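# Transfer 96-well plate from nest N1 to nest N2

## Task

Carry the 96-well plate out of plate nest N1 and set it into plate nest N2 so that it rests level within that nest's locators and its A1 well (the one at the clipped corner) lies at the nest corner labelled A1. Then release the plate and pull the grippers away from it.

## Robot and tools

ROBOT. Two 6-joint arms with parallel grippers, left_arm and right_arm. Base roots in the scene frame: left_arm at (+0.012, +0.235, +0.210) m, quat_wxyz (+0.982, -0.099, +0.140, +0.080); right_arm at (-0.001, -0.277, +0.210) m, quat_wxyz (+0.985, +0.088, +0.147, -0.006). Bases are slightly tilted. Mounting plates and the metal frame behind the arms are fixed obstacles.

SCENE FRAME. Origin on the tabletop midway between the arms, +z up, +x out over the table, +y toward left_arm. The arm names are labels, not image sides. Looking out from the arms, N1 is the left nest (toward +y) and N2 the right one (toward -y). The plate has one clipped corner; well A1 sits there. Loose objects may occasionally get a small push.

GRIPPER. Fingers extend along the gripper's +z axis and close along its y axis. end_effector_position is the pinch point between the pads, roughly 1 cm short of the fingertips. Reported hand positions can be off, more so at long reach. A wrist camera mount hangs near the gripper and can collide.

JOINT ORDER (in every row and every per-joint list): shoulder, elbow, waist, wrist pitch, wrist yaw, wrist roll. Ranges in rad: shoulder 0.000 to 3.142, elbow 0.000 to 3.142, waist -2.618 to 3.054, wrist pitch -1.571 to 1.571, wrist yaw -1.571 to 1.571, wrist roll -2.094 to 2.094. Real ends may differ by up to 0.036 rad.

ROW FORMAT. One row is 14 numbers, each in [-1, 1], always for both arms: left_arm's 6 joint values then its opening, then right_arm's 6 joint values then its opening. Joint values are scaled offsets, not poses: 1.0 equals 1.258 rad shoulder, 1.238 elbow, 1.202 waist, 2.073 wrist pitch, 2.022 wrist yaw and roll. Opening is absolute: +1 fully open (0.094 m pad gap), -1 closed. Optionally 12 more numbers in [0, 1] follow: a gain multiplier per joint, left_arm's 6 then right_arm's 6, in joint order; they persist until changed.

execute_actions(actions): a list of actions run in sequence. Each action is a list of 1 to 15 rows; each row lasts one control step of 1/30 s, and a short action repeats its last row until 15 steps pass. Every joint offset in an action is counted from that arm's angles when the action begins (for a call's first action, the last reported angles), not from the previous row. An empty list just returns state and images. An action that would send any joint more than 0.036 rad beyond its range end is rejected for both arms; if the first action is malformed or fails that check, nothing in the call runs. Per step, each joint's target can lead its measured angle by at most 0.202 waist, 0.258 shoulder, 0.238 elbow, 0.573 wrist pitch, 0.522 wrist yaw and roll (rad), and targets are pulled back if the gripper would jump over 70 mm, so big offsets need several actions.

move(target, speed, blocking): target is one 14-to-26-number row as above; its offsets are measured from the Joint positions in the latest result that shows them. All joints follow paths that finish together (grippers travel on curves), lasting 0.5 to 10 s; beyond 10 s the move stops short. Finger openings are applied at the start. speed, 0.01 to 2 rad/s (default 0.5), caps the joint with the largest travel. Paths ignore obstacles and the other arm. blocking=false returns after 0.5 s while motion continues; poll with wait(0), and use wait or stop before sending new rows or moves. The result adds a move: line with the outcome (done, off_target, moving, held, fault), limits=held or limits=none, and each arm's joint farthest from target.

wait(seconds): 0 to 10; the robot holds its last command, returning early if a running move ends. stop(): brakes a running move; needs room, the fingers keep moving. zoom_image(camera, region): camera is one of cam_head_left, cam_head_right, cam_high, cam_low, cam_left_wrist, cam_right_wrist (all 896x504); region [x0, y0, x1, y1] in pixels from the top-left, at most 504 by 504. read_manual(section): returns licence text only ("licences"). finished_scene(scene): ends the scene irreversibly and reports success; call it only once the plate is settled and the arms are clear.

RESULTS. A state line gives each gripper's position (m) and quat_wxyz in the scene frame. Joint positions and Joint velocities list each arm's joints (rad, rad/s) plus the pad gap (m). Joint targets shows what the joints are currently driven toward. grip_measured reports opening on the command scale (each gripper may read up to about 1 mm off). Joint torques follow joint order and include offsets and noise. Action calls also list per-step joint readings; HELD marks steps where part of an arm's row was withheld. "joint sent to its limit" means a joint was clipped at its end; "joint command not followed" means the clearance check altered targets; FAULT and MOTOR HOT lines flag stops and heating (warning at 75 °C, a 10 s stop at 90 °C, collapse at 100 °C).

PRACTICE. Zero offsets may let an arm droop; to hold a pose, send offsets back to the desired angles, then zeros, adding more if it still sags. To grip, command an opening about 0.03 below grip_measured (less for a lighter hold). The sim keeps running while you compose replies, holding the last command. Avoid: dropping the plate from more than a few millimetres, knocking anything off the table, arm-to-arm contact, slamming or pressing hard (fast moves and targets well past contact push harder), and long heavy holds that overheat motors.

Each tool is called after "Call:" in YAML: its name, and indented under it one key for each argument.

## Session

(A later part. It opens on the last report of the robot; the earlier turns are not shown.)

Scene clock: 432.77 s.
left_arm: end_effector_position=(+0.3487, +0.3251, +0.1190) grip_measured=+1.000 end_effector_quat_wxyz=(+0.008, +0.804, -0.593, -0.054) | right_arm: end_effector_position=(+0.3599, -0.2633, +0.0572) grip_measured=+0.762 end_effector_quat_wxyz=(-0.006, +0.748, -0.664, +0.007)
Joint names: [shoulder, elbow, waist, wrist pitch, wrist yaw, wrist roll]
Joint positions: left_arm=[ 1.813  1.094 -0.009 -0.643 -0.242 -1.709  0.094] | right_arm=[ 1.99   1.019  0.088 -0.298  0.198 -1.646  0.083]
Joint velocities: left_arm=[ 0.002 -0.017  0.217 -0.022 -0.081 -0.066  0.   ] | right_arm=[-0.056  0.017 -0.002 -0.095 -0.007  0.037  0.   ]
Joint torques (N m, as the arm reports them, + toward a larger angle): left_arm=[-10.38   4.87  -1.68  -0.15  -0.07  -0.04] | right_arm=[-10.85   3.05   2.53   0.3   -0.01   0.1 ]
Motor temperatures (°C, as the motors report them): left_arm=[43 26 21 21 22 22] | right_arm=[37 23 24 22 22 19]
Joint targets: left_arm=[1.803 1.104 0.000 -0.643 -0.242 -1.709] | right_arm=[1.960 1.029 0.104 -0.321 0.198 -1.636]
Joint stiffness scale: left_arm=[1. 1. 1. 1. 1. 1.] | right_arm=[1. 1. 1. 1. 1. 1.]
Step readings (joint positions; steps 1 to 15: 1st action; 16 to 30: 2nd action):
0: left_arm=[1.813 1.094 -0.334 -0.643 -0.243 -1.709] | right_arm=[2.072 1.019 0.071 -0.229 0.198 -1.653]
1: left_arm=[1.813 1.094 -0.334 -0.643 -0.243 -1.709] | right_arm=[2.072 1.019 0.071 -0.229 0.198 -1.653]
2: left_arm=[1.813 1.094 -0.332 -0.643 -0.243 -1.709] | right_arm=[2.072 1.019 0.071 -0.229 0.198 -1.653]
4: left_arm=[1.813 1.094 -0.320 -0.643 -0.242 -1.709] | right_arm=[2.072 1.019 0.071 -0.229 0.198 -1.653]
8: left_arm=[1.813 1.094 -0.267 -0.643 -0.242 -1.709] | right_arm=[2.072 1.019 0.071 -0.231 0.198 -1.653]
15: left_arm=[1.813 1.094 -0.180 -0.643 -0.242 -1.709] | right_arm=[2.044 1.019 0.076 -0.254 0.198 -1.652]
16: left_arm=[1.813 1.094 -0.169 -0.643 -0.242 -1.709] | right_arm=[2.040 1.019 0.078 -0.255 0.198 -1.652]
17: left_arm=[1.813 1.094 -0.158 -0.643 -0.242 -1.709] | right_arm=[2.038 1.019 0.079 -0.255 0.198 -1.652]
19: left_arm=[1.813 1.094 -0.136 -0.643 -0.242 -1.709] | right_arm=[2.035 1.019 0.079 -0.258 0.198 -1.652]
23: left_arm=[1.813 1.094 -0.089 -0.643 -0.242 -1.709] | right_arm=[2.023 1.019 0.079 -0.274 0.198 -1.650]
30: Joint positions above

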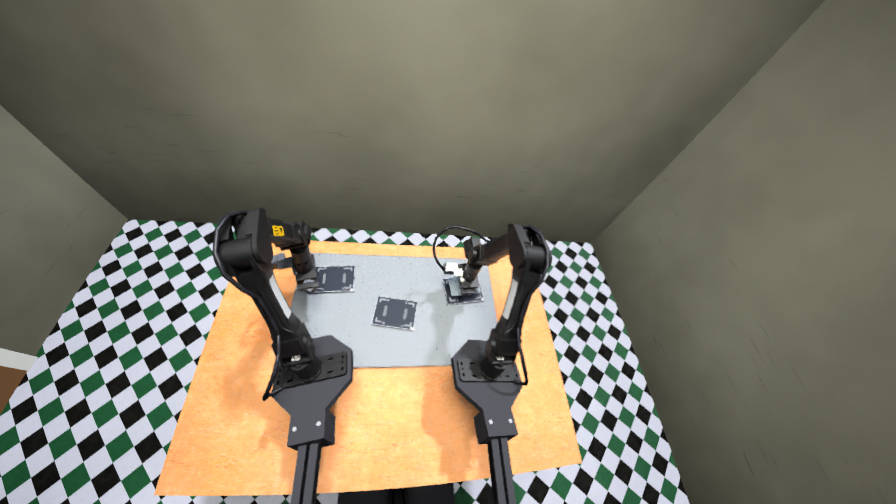

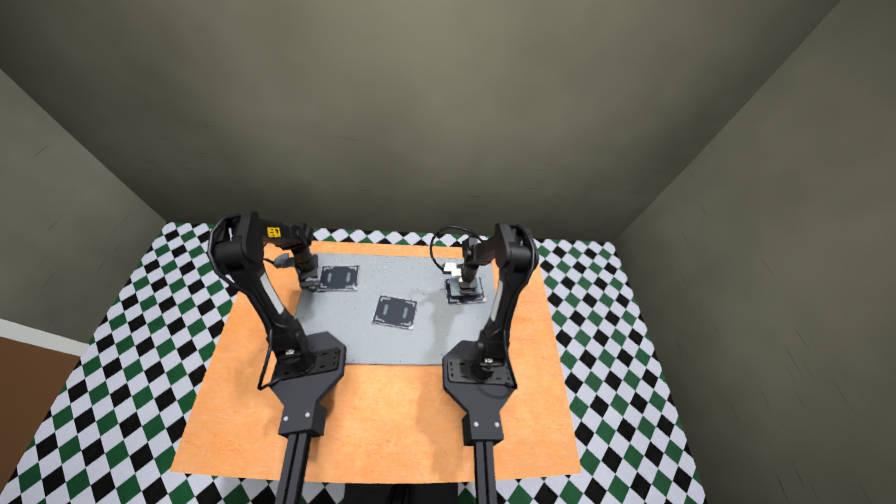

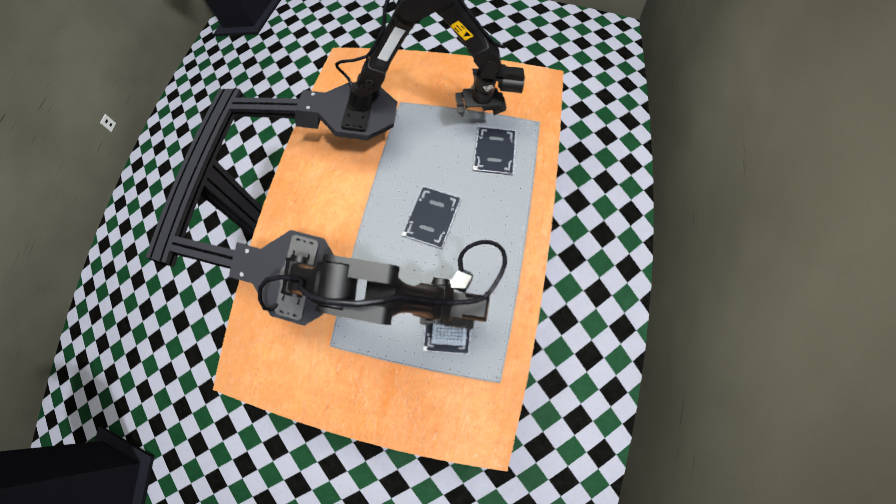

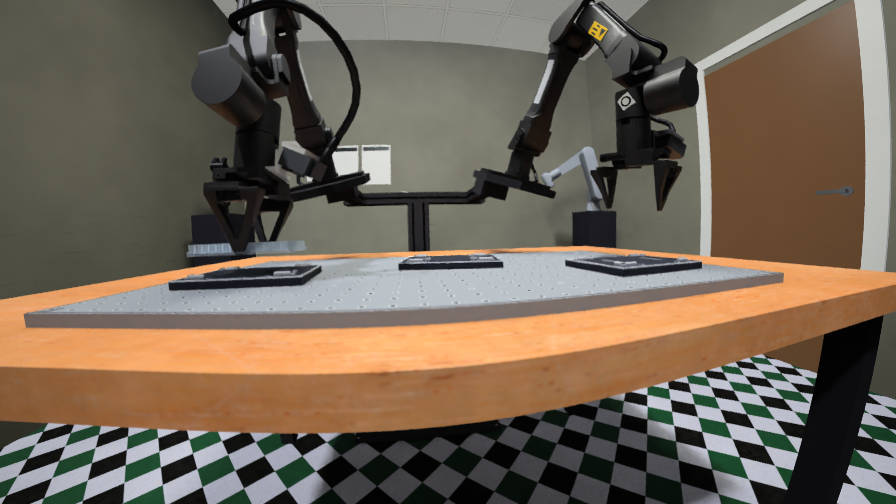

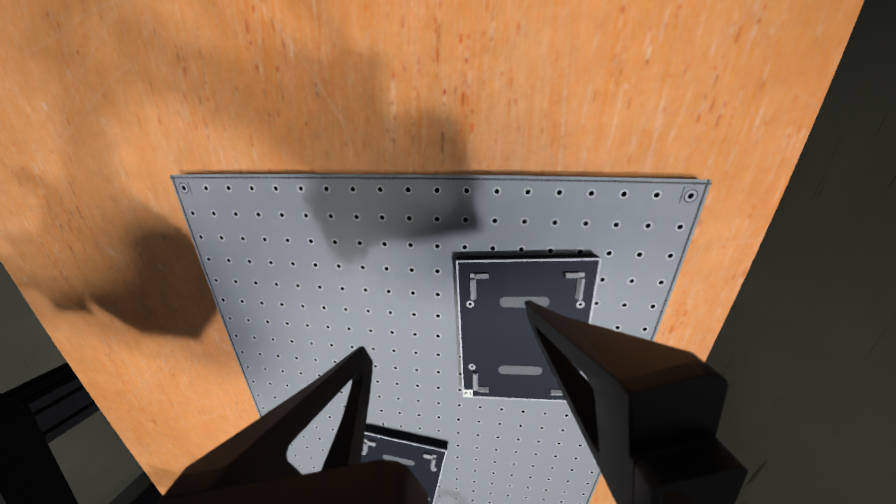

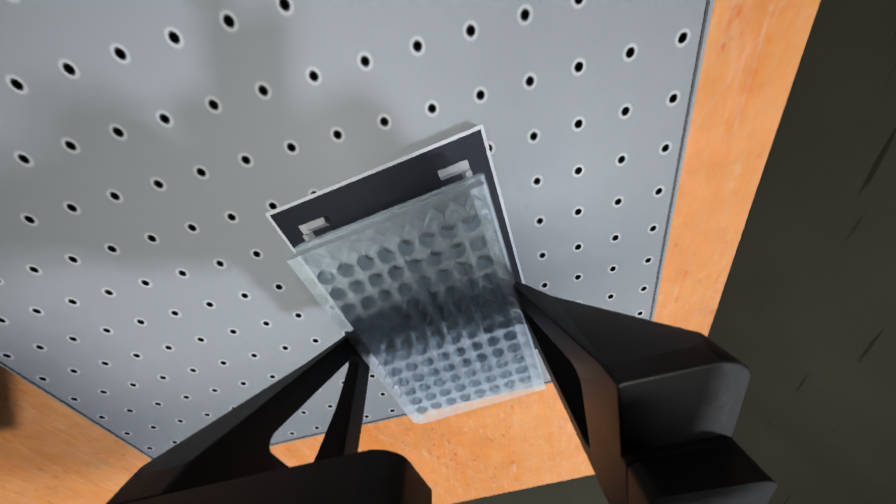

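Call:
move:
  target: [-0.008,0.008,0,0,0,0,1.0, 0.429,0.651,0.496,-0.198,0.069,0.354,0.725]
  speed: 0.4

Scene clock: 491.67 s.
left_arm: end_effector_position=(+0.3479, +0.3276, +0.1187) grip_measured=+1.000 end_effector_quat_wxyz=(+0.008, +0.806, -0.590, -0.055) | right_arm: end_effector_position=(+0.3829, +0.0011, +0.0516) grip_measured=+0.762 end_effector_quat_wxyz=(-0.001, +0.710, -0.704, +0.006)
Joint names: [shoulder, elbow, waist, wrist pitch, wrist yaw, wrist roll]
Joint positions: left_arm=[ 1.813  1.094 -0.002 -0.643 -0.242 -1.709  0.094] | right_arm=[ 2.53   1.789  0.675 -0.699  0.333 -0.938  0.083]
Joint velocities: left_arm=[-0.002 -0.007 -0.017 -0.007  0.007  0.022  0.   ] | right_arm=[-0.017  0.027  0.002  0.007  0.022  0.022 -0.   ]
Joint torques (N m, as the arm reports them, + toward a larger angle): left_arm=[-10.42   4.87  -1.92  -0.15  -0.07  -0.03] | right_arm=[-11.78   5.85   4.16   0.32   0.07   0.1 ]
Motor temperatures (°C, as the motors report them): left_arm=[44 26 21 20 22 22] | right_arm=[40 23 24 22 22 19]
Joint targets: left_arm=[1.803 1.104 -0.009 -0.643 -0.242 -1.709] | right_arm=[2.530 1.825 0.685 -0.708 0.338 -0.930]
Joint stiffness scale: left_arm=[1. 1. 1. 1. 1. 1.] | right_arm=[1. 1. 1. 1. 1. 1.]
move: off_target (right_arm); limits=none; left_arm: farthest joint: the shoulder, 0.010 radians from its target (0.010 radians at the start); right_arm: farthest joint: the elbow, 0.036 radians from its target (0.806 radians at the start)

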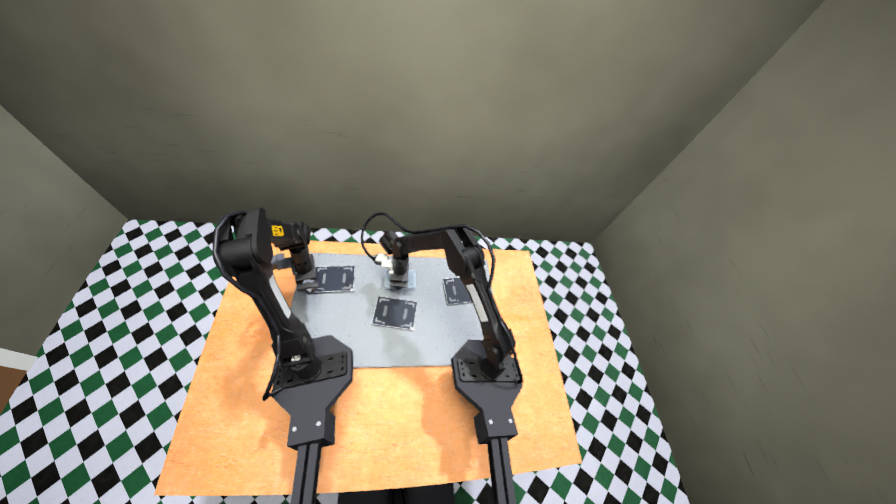

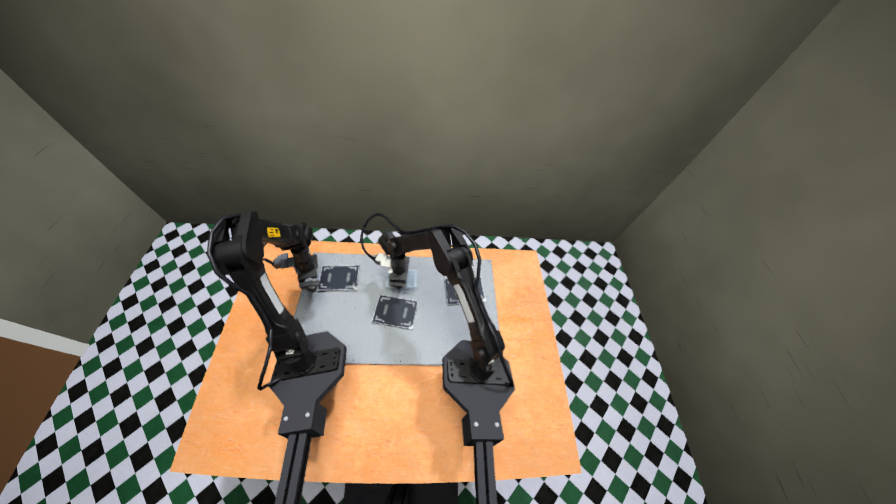

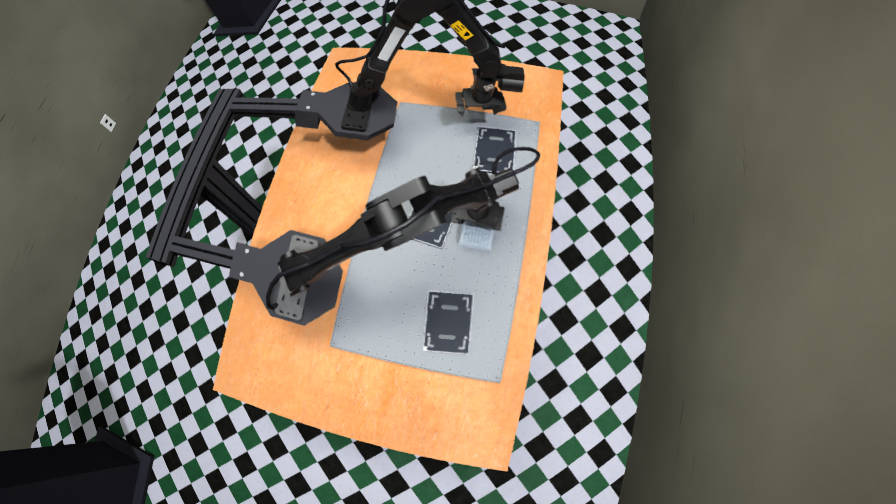

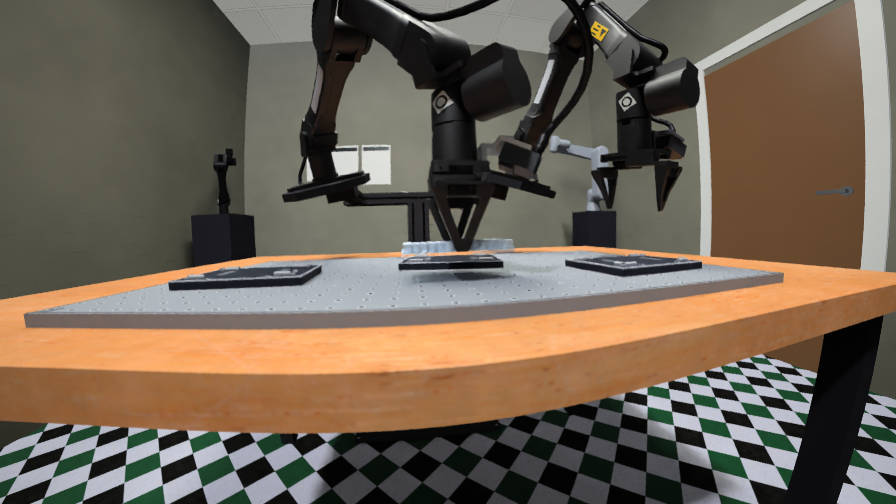

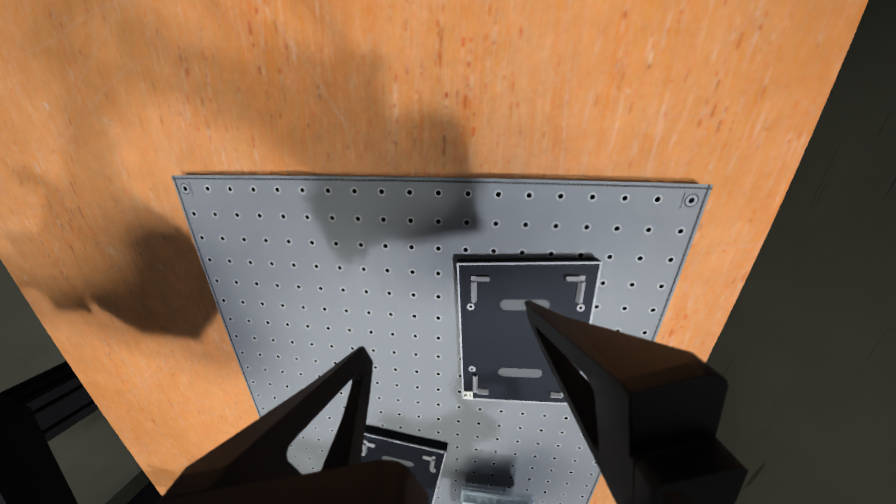

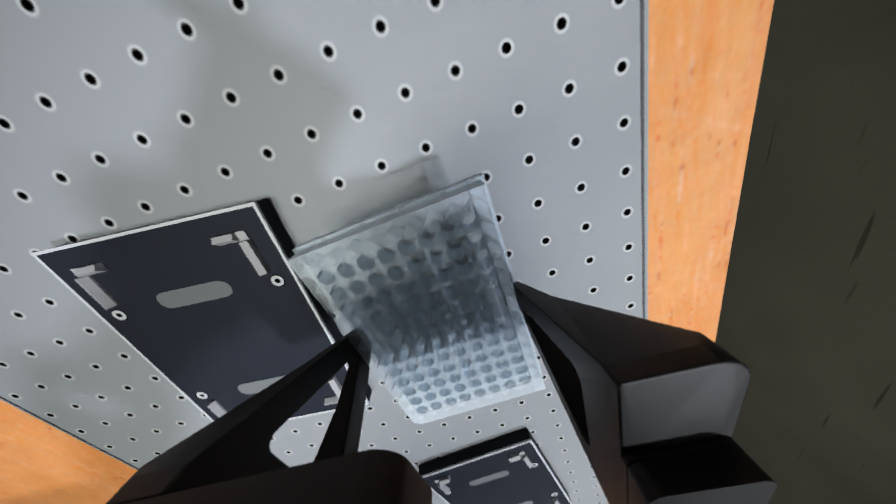

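Call:
zoom_image:
  camera: "cam_head_left"
  region: [340, 220, 500, 340]

Region (340, 220, 500, 340) of cam_head_left's 896x504 image, scaled by 3.150, with more detail than that image has; it fills the top 378 rows of this view, and the rest is white.

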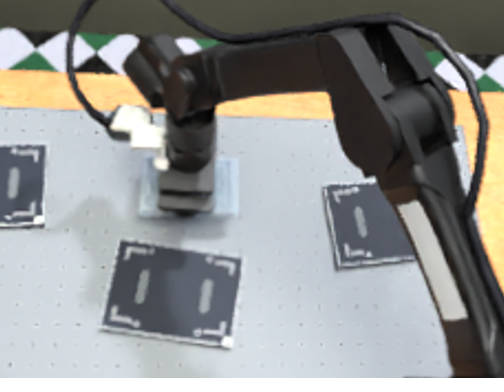

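Call:
move:
  target: [-0.008,0.008,0,0,0,0,1.0, 0.030,0.083,-0.020,-0.018,0,-0.009,0.725]
  speed: 0.12

Scene clock: 528.77 s.
left_arm: end_effector_position=(+0.3479, +0.3276, +0.1187) grip_measured=+1.000 end_effector_quat_wxyz=(+0.008, +0.806, -0.590, -0.055) | right_arm: end_effector_position=(+0.3962, -0.0028, +0.0460) grip_measured=+0.762 end_effector_quat_wxyz=(+0.001, +0.705, -0.709, +0.008)
Joint names: [shoulder, elbow, waist, wrist pitch, wrist yaw, wrist roll]
Joint positions: left_arm=[ 1.813  1.094 -0.002 -0.643 -0.242 -1.709  0.094] | right_arm=[ 2.566  1.858  0.65  -0.728  0.333 -0.949  0.083]
Joint velocities: left_arm=[ 0.022  0.007 -0.002  0.066 -0.007  0.037  0.   ] | right_arm=[-0.012  0.022 -0.032  0.022 -0.051 -0.066 -0.001]
Joint torques (N m, as the arm reports them, + toward a larger angle): left_arm=[-10.42   4.87  -1.34  -0.15  -0.07  -0.04] | right_arm=[-11.89   5.77   3.64   0.33   0.    -0.05]
Motor temperatures (°C, as the motors report them): left_arm=[44 26 21 20 22 22] | right_arm=[41 25 25 22 22 19]
Joint targets: left_arm=[1.803 1.104 -0.002 -0.643 -0.242 -1.709] | right_arm=[2.568 1.892 0.651 -0.737 0.333 -0.957]
Joint stiffness scale: left_arm=[1. 1. 1. 1. 1. 1.] | right_arm=[1. 1. 1. 1. 1. 1.]
move: off_target (right_arm); limits=none; left_arm: farthest joint: the shoulder, 0.010 radians from its target (0.010 radians at the start); right_arm: farthest joint: the elbow, 0.034 radians from its target (0.103 radians at the start)

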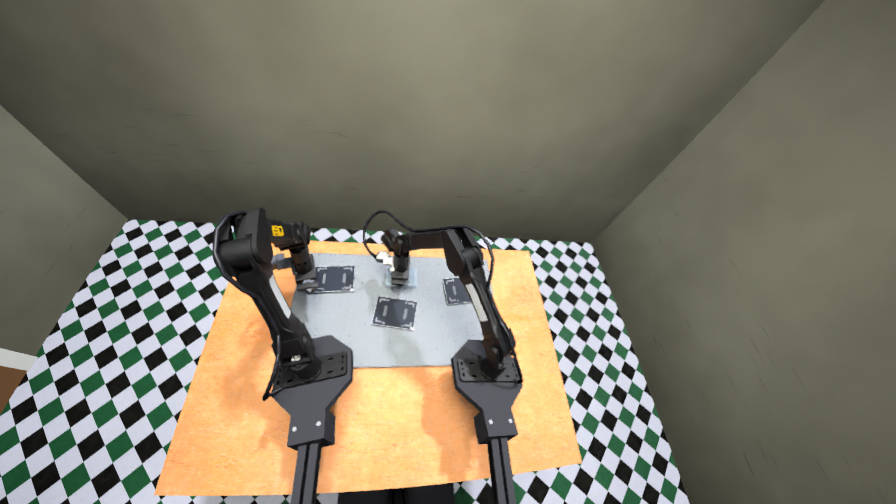

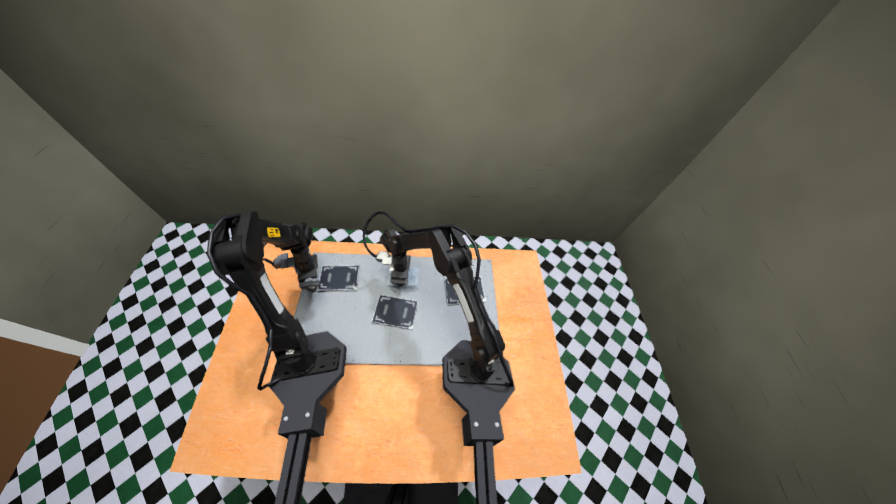

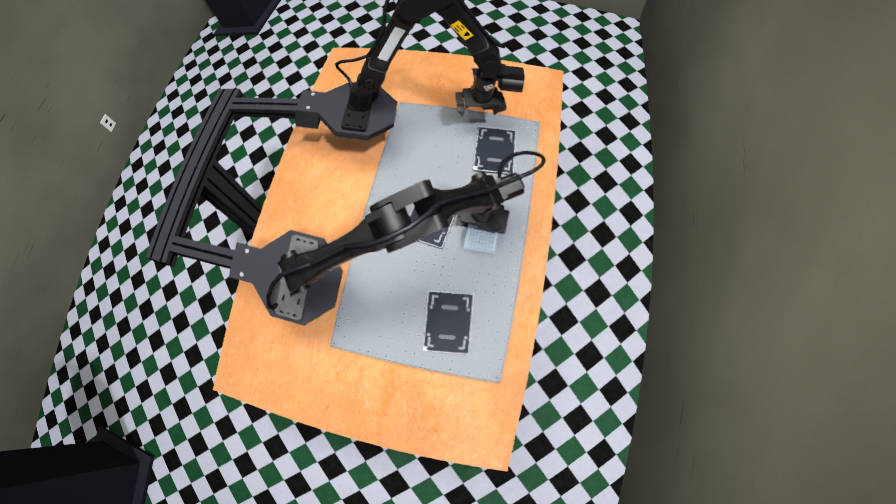

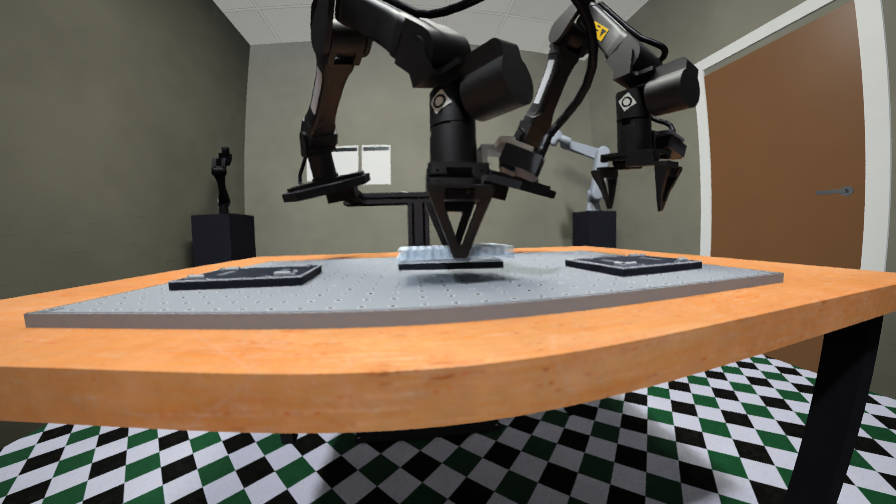

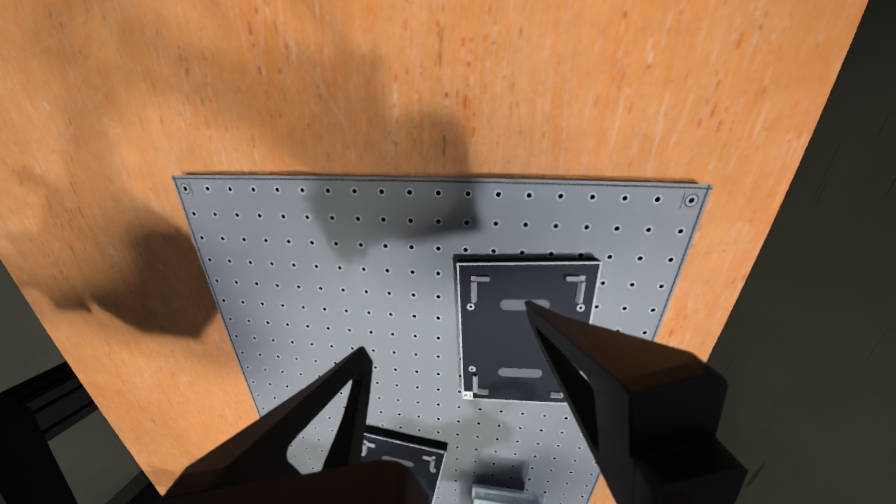

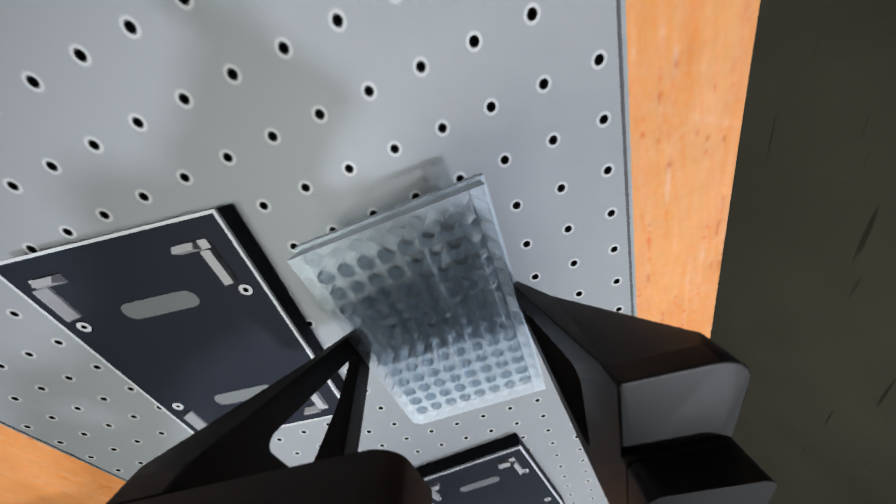

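Call:
execute_actions:
  actions:
    - [[-0.008,0.008,0,0,0,0,1.0, 0.002,0.014,-0.001,0.002,0,0,0.725],[-0.008,0.008,0,0,0,0,1.0, 0.004,0.014,-0.002,0.004,0,0,0.725],[-0.008,0.008,0,0,0,0,1.0, 0.006,0.014,-0.003,0.006,0,0,0.725],[-0.008,0.008,0,0,0,0,1.0, 0.008,0.014,-0.004,0.0075,0,0,0.725],[-0.008,0.008,0,0,0,0,1.0, 0.010,0.014,-0.005,0.009,0,0,0.725],[-0.008,0.008,0,0,0,0,1.0, 0.012,0.014,-0.0055,0.010,0,0,0.725],[-0.008,0.008,0,0,0,0,1.0, 0.014,0.014,-0.006,0.011,0,-0.001,0.725],[-0.008,0.008,0,0,0,0,1.0, 0.016,0.014,-0.0065,0.012,0,-0.001,0.725],[-0.008,0.008,0,0,0,0,1.0, 0.018,0.014,-0.007,0.0135,0,-0.002,0.725],[-0.008,0.008,0,0,0,0,1.0, 0.020,0.014,-0.0075,0.015,0,-0.002,0.725],[-0.008,0.008,0,0,0,0,1.0, 0.022,0.014,-0.008,0.016,0,-0.003,0.725],[-0.008,0.008,0,0,0,0,1.0, 0.024,0.014,-0.0085,0.017,0,-0.003,0.725],[-0.008,0.008,0,0,0,0,1.0, 0.026,0.014,-0.009,0.0185,0,-0.004,0.725],[-0.008,0.008,0,0,0,0,1.0, 0.028,0.014,-0.0095,0.020,0,-0.004,0.725],[-0.008,0.008,0,0,0,0,1.0, 0.030,0.014,-0.010,0.021,0,-0.004,0.725]]
    - [[0,0,0,0,0,0,1.0, 0.004,0.014,-0.004,0.005,0,0,0.725],[0,0,0,0,0,0,1.0, 0.005,0.014,-0.004,0.0056,0,0,0.725],[0,0,0,0,0,0,1.0, 0.006,0.014,-0.005,0.0062,0,0,0.725],[0,0,0,0,0,0,1.0, 0.007,0.014,-0.005,0.0068,0,0,0.725],[0,0,0,0,0,0,1.0, 0.008,0.014,-0.005,0.0074,0,0,0.725],[0,0,0,0,0,0,1.0, 0.009,0.014,-0.006,0.008,0,0,0.725],[0,0,0,0,0,0,1.0, 0.010,0.014,-0.006,0.0086,0,0,0.725],[0,0,0,0,0,0,1.0, 0.011,0.014,-0.006,0.0092,0,-0.001,0.725],[0,0,0,0,0,0,1.0, 0.012,0.014,-0.007,0.0098,0,-0.001,0.725],[0,0,0,0,0,0,1.0, 0.013,0.014,-0.007,0.0104,0,-0.001,0.725],[0,0,0,0,0,0,1.0, 0.014,0.014,-0.007,0.011,0,-0.001,0.725],[0,0,0,0,0,0,1.0, 0.014,0.014,-0.007,0.011,0,-0.001,0.725]]

Scene clock: 548.50 s.
left_arm: end_effector_position=(+0.3479, +0.3276, +0.1187) grip_measured=+1.000 end_effector_quat_wxyz=(+0.008, +0.806, -0.590, -0.055) | right_arm: end_effector_position=(+0.3909, -0.0099, +0.0221) grip_measured=+0.762 end_effector_quat_wxyz=(+0.015, +0.701, -0.713, +0.007)
Joint names: [shoulder, elbow, waist, wrist pitch, wrist yaw, wrist roll]
Joint positions: left_arm=[ 1.813  1.094 -0.002 -0.643 -0.242 -1.709  0.094] | right_arm=[ 2.616  1.858  0.63  -0.7    0.333 -0.949  0.083]
Joint velocities: left_arm=[-0.002 -0.002 -0.007  0.051 -0.081  0.051  0.   ] | right_arm=[ 0.032  0.002  0.002 -0.007  0.051 -0.022  0.   ]
Joint torques (N m, as the arm reports them, + toward a larger angle): left_arm=[-9.59  4.08 -1.34 -0.15 -0.07 -0.04] | right_arm=[-11.86   4.48   3.52   0.56   0.01   0.  ]
Motor temperatures (°C, as the motors report them): left_arm=[44 26 21 20 22 22] | right_arm=[42 25 25 21 22 19]
Joint targets: left_arm=[1.813 1.094 -0.002 -0.643 -0.242 -1.709] | right_arm=[2.618 1.875 0.630 -0.685 0.333 -0.951]
Joint stiffness scale: left_arm=[1. 1. 1. 1. 1. 1.] | right_arm=[1. 1. 1. 1. 1. 1.]
Step readings (joint positions; steps 1 to 15: 1st action; 16 to 30: 2nd action):
0: left_arm=[1.813 1.094 -0.002 -0.643 -0.242 -1.709] | right_arm=[2.566 1.858 0.650 -0.728 0.333 -0.949]
1: left_arm=[1.813 1.094 -0.002 -0.643 -0.242 -1.709] | right_arm=[2.566 1.858 0.650 -0.728 0.333 -0.949]
2: left_arm=[1.813 1.094 -0.002 -0.643 -0.242 -1.709] | right_arm=[2.566 1.858 0.650 -0.728 0.333 -0.949]
4: left_arm=[1.813 1.094 -0.002 -0.643 -0.242 -1.709] | right_arm=[2.566 1.858 0.650 -0.728 0.333 -0.949]
8: left_arm=[1.813 1.094 -0.002 -0.643 -0.242 -1.709] | right_arm=[2.574 1.858 0.647 -0.721 0.333 -0.949]
15: left_arm=[1.813 1.094 -0.002 -0.643 -0.242 -1.709] | right_arm=[2.600 1.858 0.639 -0.708 0.333 -0.949]
16: left_arm=[1.813 1.094 -0.002 -0.643 -0.242 -1.709] | right_arm=[2.603 1.858 0.638 -0.707 0.333 -0.949]
17: left_arm=[1.813 1.094 -0.002 -0.643 -0.242 -1.709] | right_arm=[2.605 1.858 0.637 -0.707 0.333 -0.949]
19: left_arm=[1.813 1.094 -0.002 -0.643 -0.242 -1.709] | right_arm=[2.608 1.858 0.635 -0.707 0.333 -0.949]
23: left_arm=[1.813 1.094 -0.002 -0.643 -0.242 -1.709] | right_arm=[2.611 1.858 0.632 -0.705 0.333 -0.949]
30: Joint positions above

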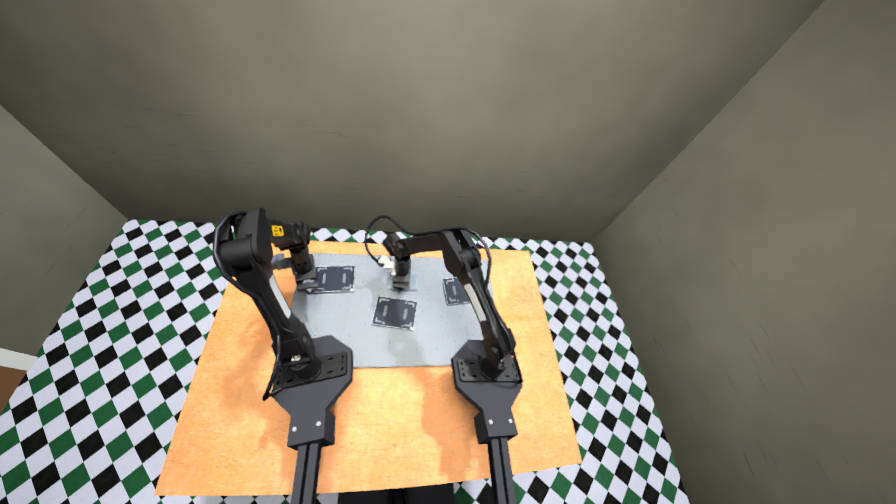

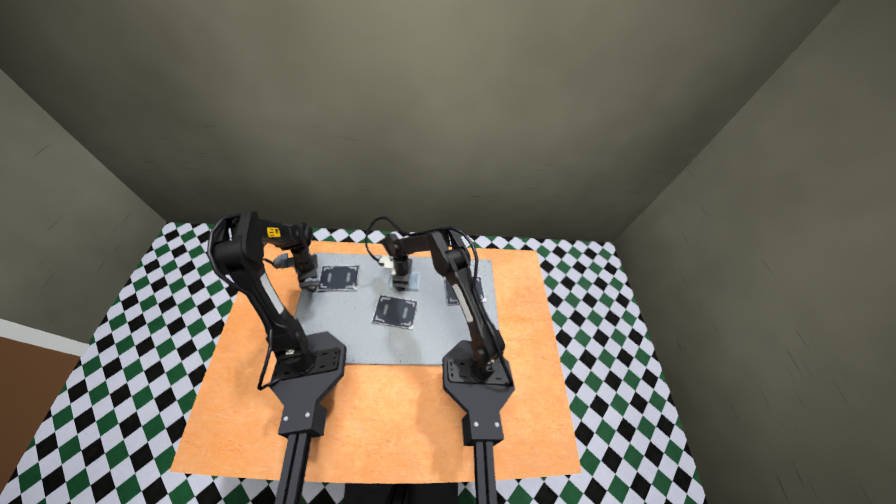

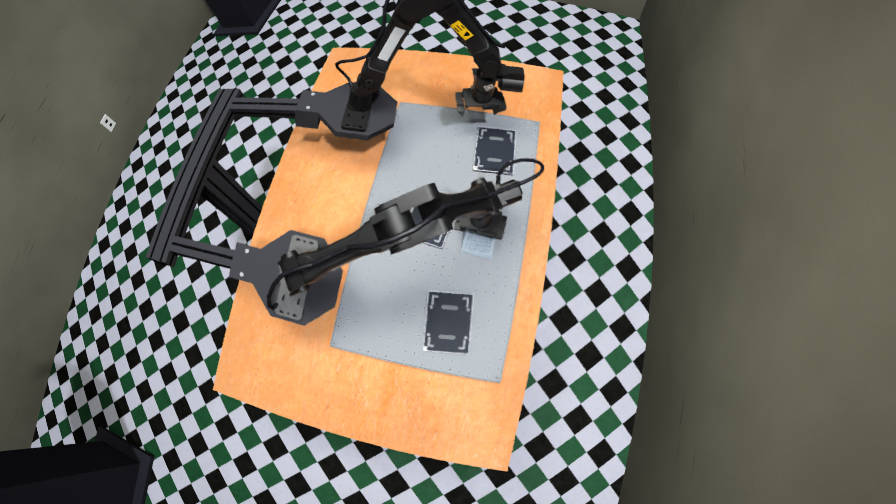

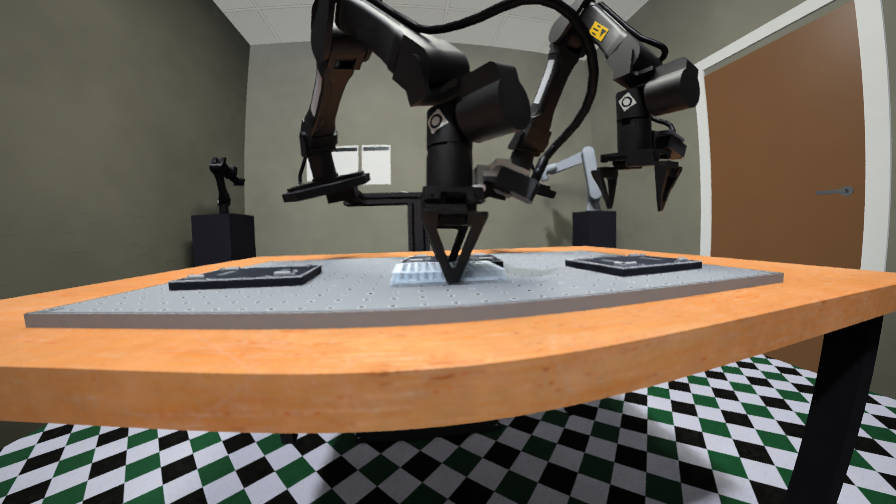

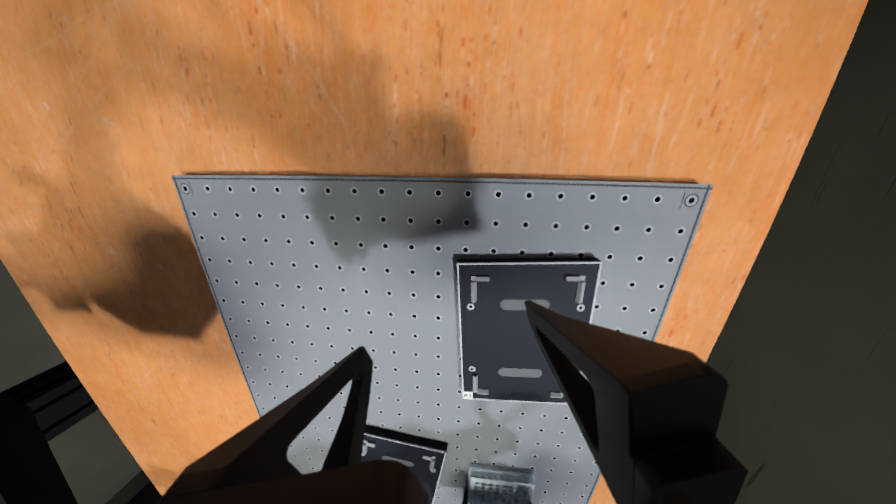

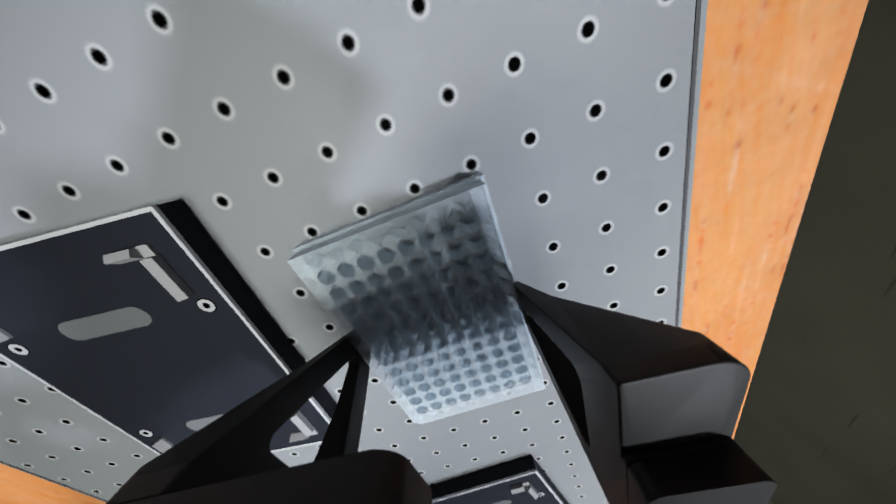

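Call:
zoom_image:
  camera: "cam_low"
  region: [370, 235, 540, 305]

Region (370, 235, 540, 305) of cam_low's 896x504 image, scaled by 2.965, with more detail than that image has; it fills the top 208 rows of this view, and the rest is white.

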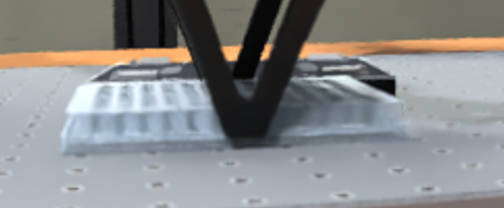

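Call:
execute_actions:
  actions:
    - [[0,0,0,0,0,0,1.0, 0.001,0.014,0,0.008,0,0,0.725],[0,0,0,0,0,0,1.0, 0.001,0.014,0,0.009,0,0,0.725],[0,0,0,0,0,0,1.0, 0.001,0.014,0,0.010,0,0,0.725],[0,0,0,0,0,0,1.0, 0.001,0.014,0,0.011,0,0,0.725],[0,0,0,0,0,0,1.0, 0.001,0.014,0,0.012,0,0,0.725],[0,0,0,0,0,0,1.0, 0.002,0.014,0,0.013,0,0,0.725],[0,0,0,0,0,0,1.0, 0.002,0.014,0,0.014,0,0,0.725],[0,0,0,0,0,0,1.0, 0.003,0.014,0,0.015,0,0,0.725],[0,0,0,0,0,0,1.0, 0.003,0.014,0,0.016,0,0,0.725],[0,0,0,0,0,0,1.0, 0.004,0.014,0,0.017,0,0,0.725],[0,0,0,0,0,0,1.0, 0.005,0.014,0,0.018,0,0,0.725],[0,0,0,0,0,0,1.0, 0.006,0.014,0,0.019,0,0,0.725],[0,0,0,0,0,0,1.0, 0.007,0.014,0,0.019,0,0,0.725],[0,0,0,0,0,0,1.0, 0.008,0.014,0,0.019,0,0,0.725],[0,0,0,0,0,0,1.0, 0.009,0.014,0,0.019,0,0,0.725]]

Scene clock: 566.70 s.
left_arm: end_effector_position=(+0.3479, +0.3276, +0.1187) grip_measured=+1.000 end_effector_quat_wxyz=(+0.008, +0.806, -0.590, -0.055) | right_arm: end_effector_position=(+0.3951, -0.0069, +0.0217) grip_measured=+0.762 end_effector_quat_wxyz=(+0.004, +0.699, -0.715, +0.009)
Joint names: [shoulder, elbow, waist, wrist pitch, wrist yaw, wrist roll]
Joint positions: left_arm=[ 1.813  1.094 -0.002 -0.643 -0.242 -1.709  0.094] | right_arm=[ 2.617  1.858  0.63  -0.677  0.333 -0.949  0.083]
Joint velocities: left_arm=[-0.007  0.002 -0.002 -0.066  0.037 -0.022  0.   ] | right_arm=[-0.002  0.017 -0.007 -0.022  0.022  0.066 -0.   ]
Joint torques (N m, as the arm reports them, + toward a larger angle): left_arm=[-9.59  4.07 -1.34 -0.15 -0.07 -0.04] | right_arm=[-11.2    4.47   3.52   0.6    0.     0.03]
Motor temperatures (°C, as the motors report them): left_arm=[43 26 21 20 22 22] | right_arm=[42 24 25 22 22 19]
Joint targets: left_arm=[1.813 1.094 -0.002 -0.643 -0.242 -1.709] | right_arm=[2.627 1.875 0.630 -0.660 0.333 -0.949]
Joint stiffness scale: left_arm=[1. 1. 1. 1. 1. 1.] | right_arm=[1. 1. 1. 1. 1. 1.]
Step readings (joint positions):
0: left_arm=[1.813 1.094 -0.002 -0.643 -0.242 -1.709] | right_arm=[2.617 1.858 0.630 -0.698 0.333 -0.949]
1: left_arm=[1.813 1.094 -0.002 -0.643 -0.242 -1.709] | right_arm=[2.617 1.858 0.630 -0.698 0.333 -0.949]
2: left_arm=[1.813 1.094 -0.002 -0.643 -0.242 -1.709] | right_arm=[2.617 1.858 0.630 -0.697 0.333 -0.949]
4: left_arm=[1.813 1.094 -0.002 -0.643 -0.242 -1.709] | right_arm=[2.617 1.858 0.630 -0.696 0.333 -0.949]
8: left_arm=[1.813 1.094 -0.002 -0.643 -0.242 -1.709] | right_arm=[2.617 1.858 0.630 -0.689 0.333 -0.949]
15: Joint positions above

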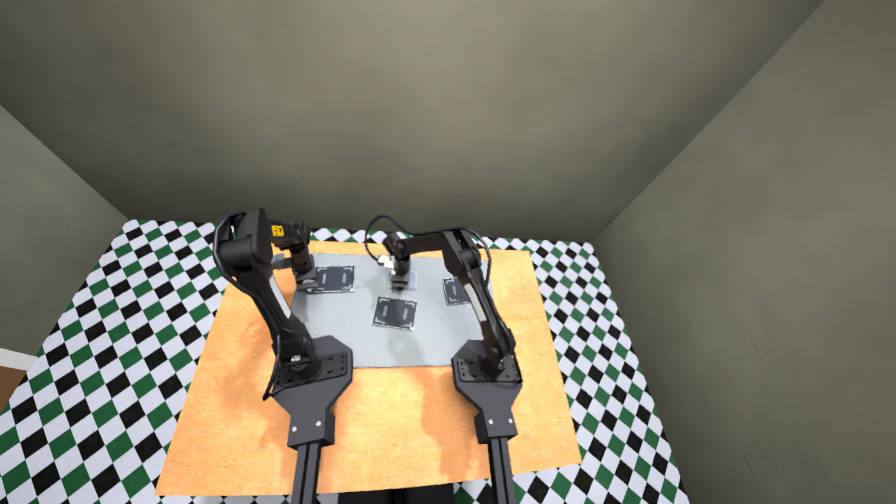

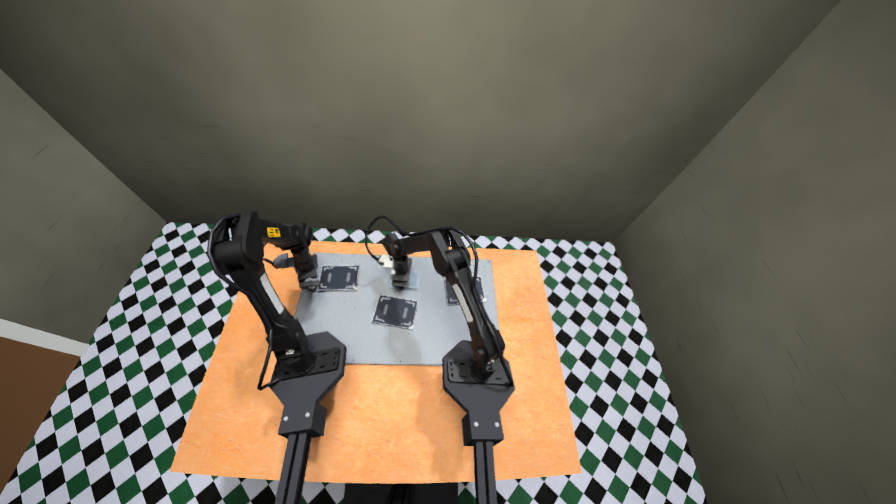

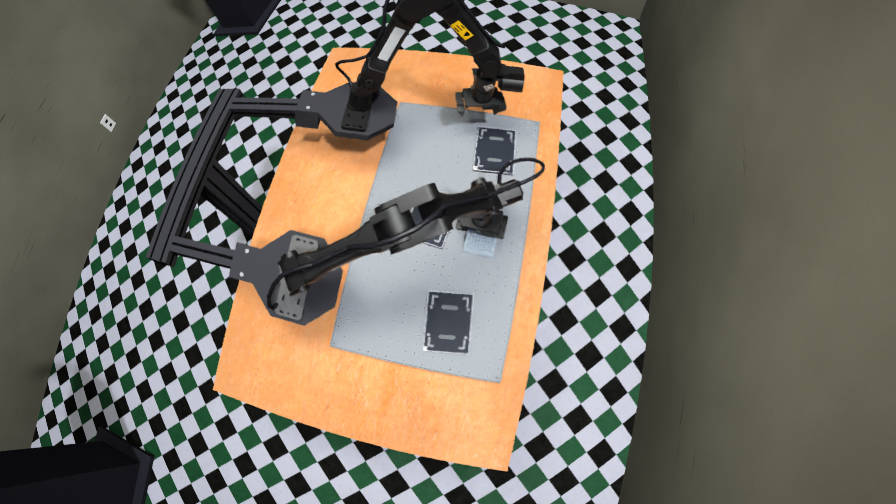

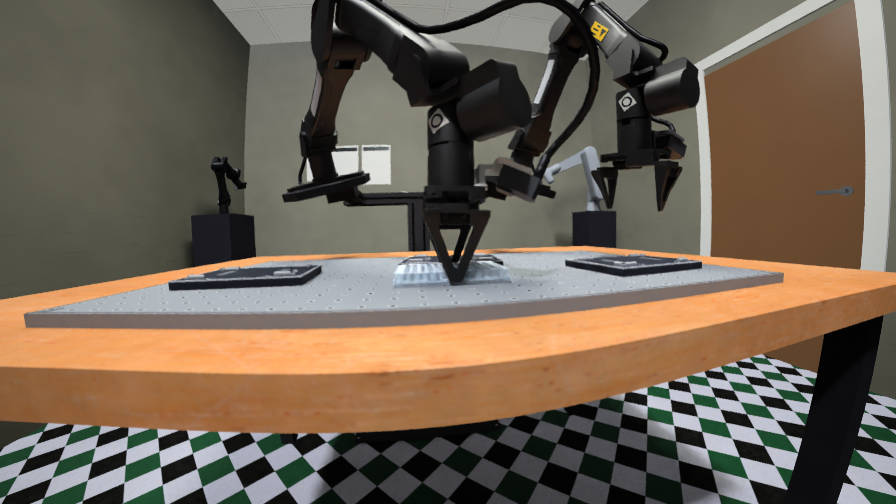

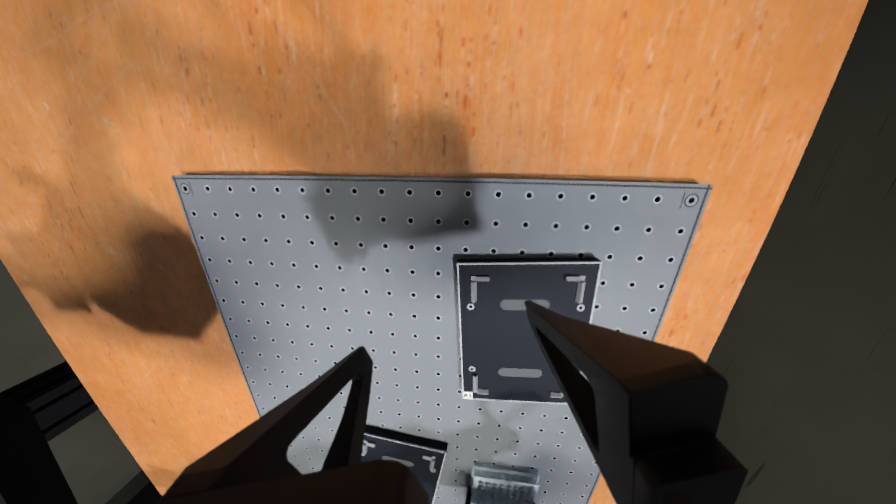

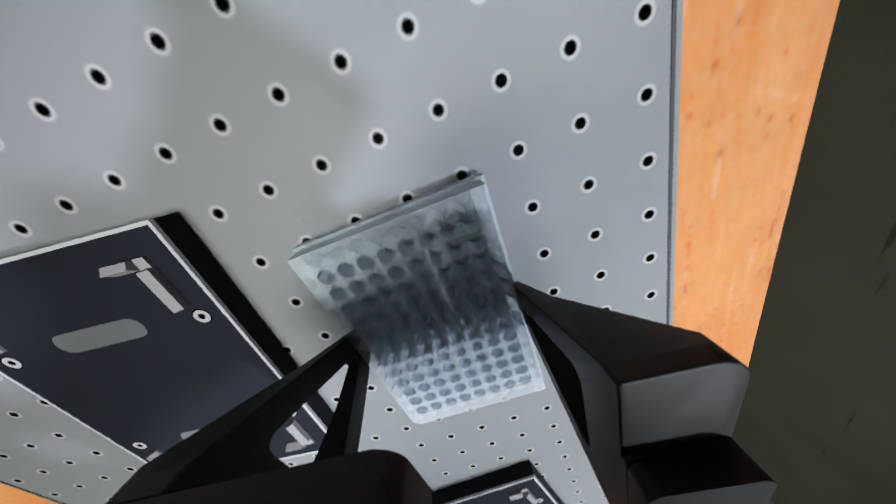

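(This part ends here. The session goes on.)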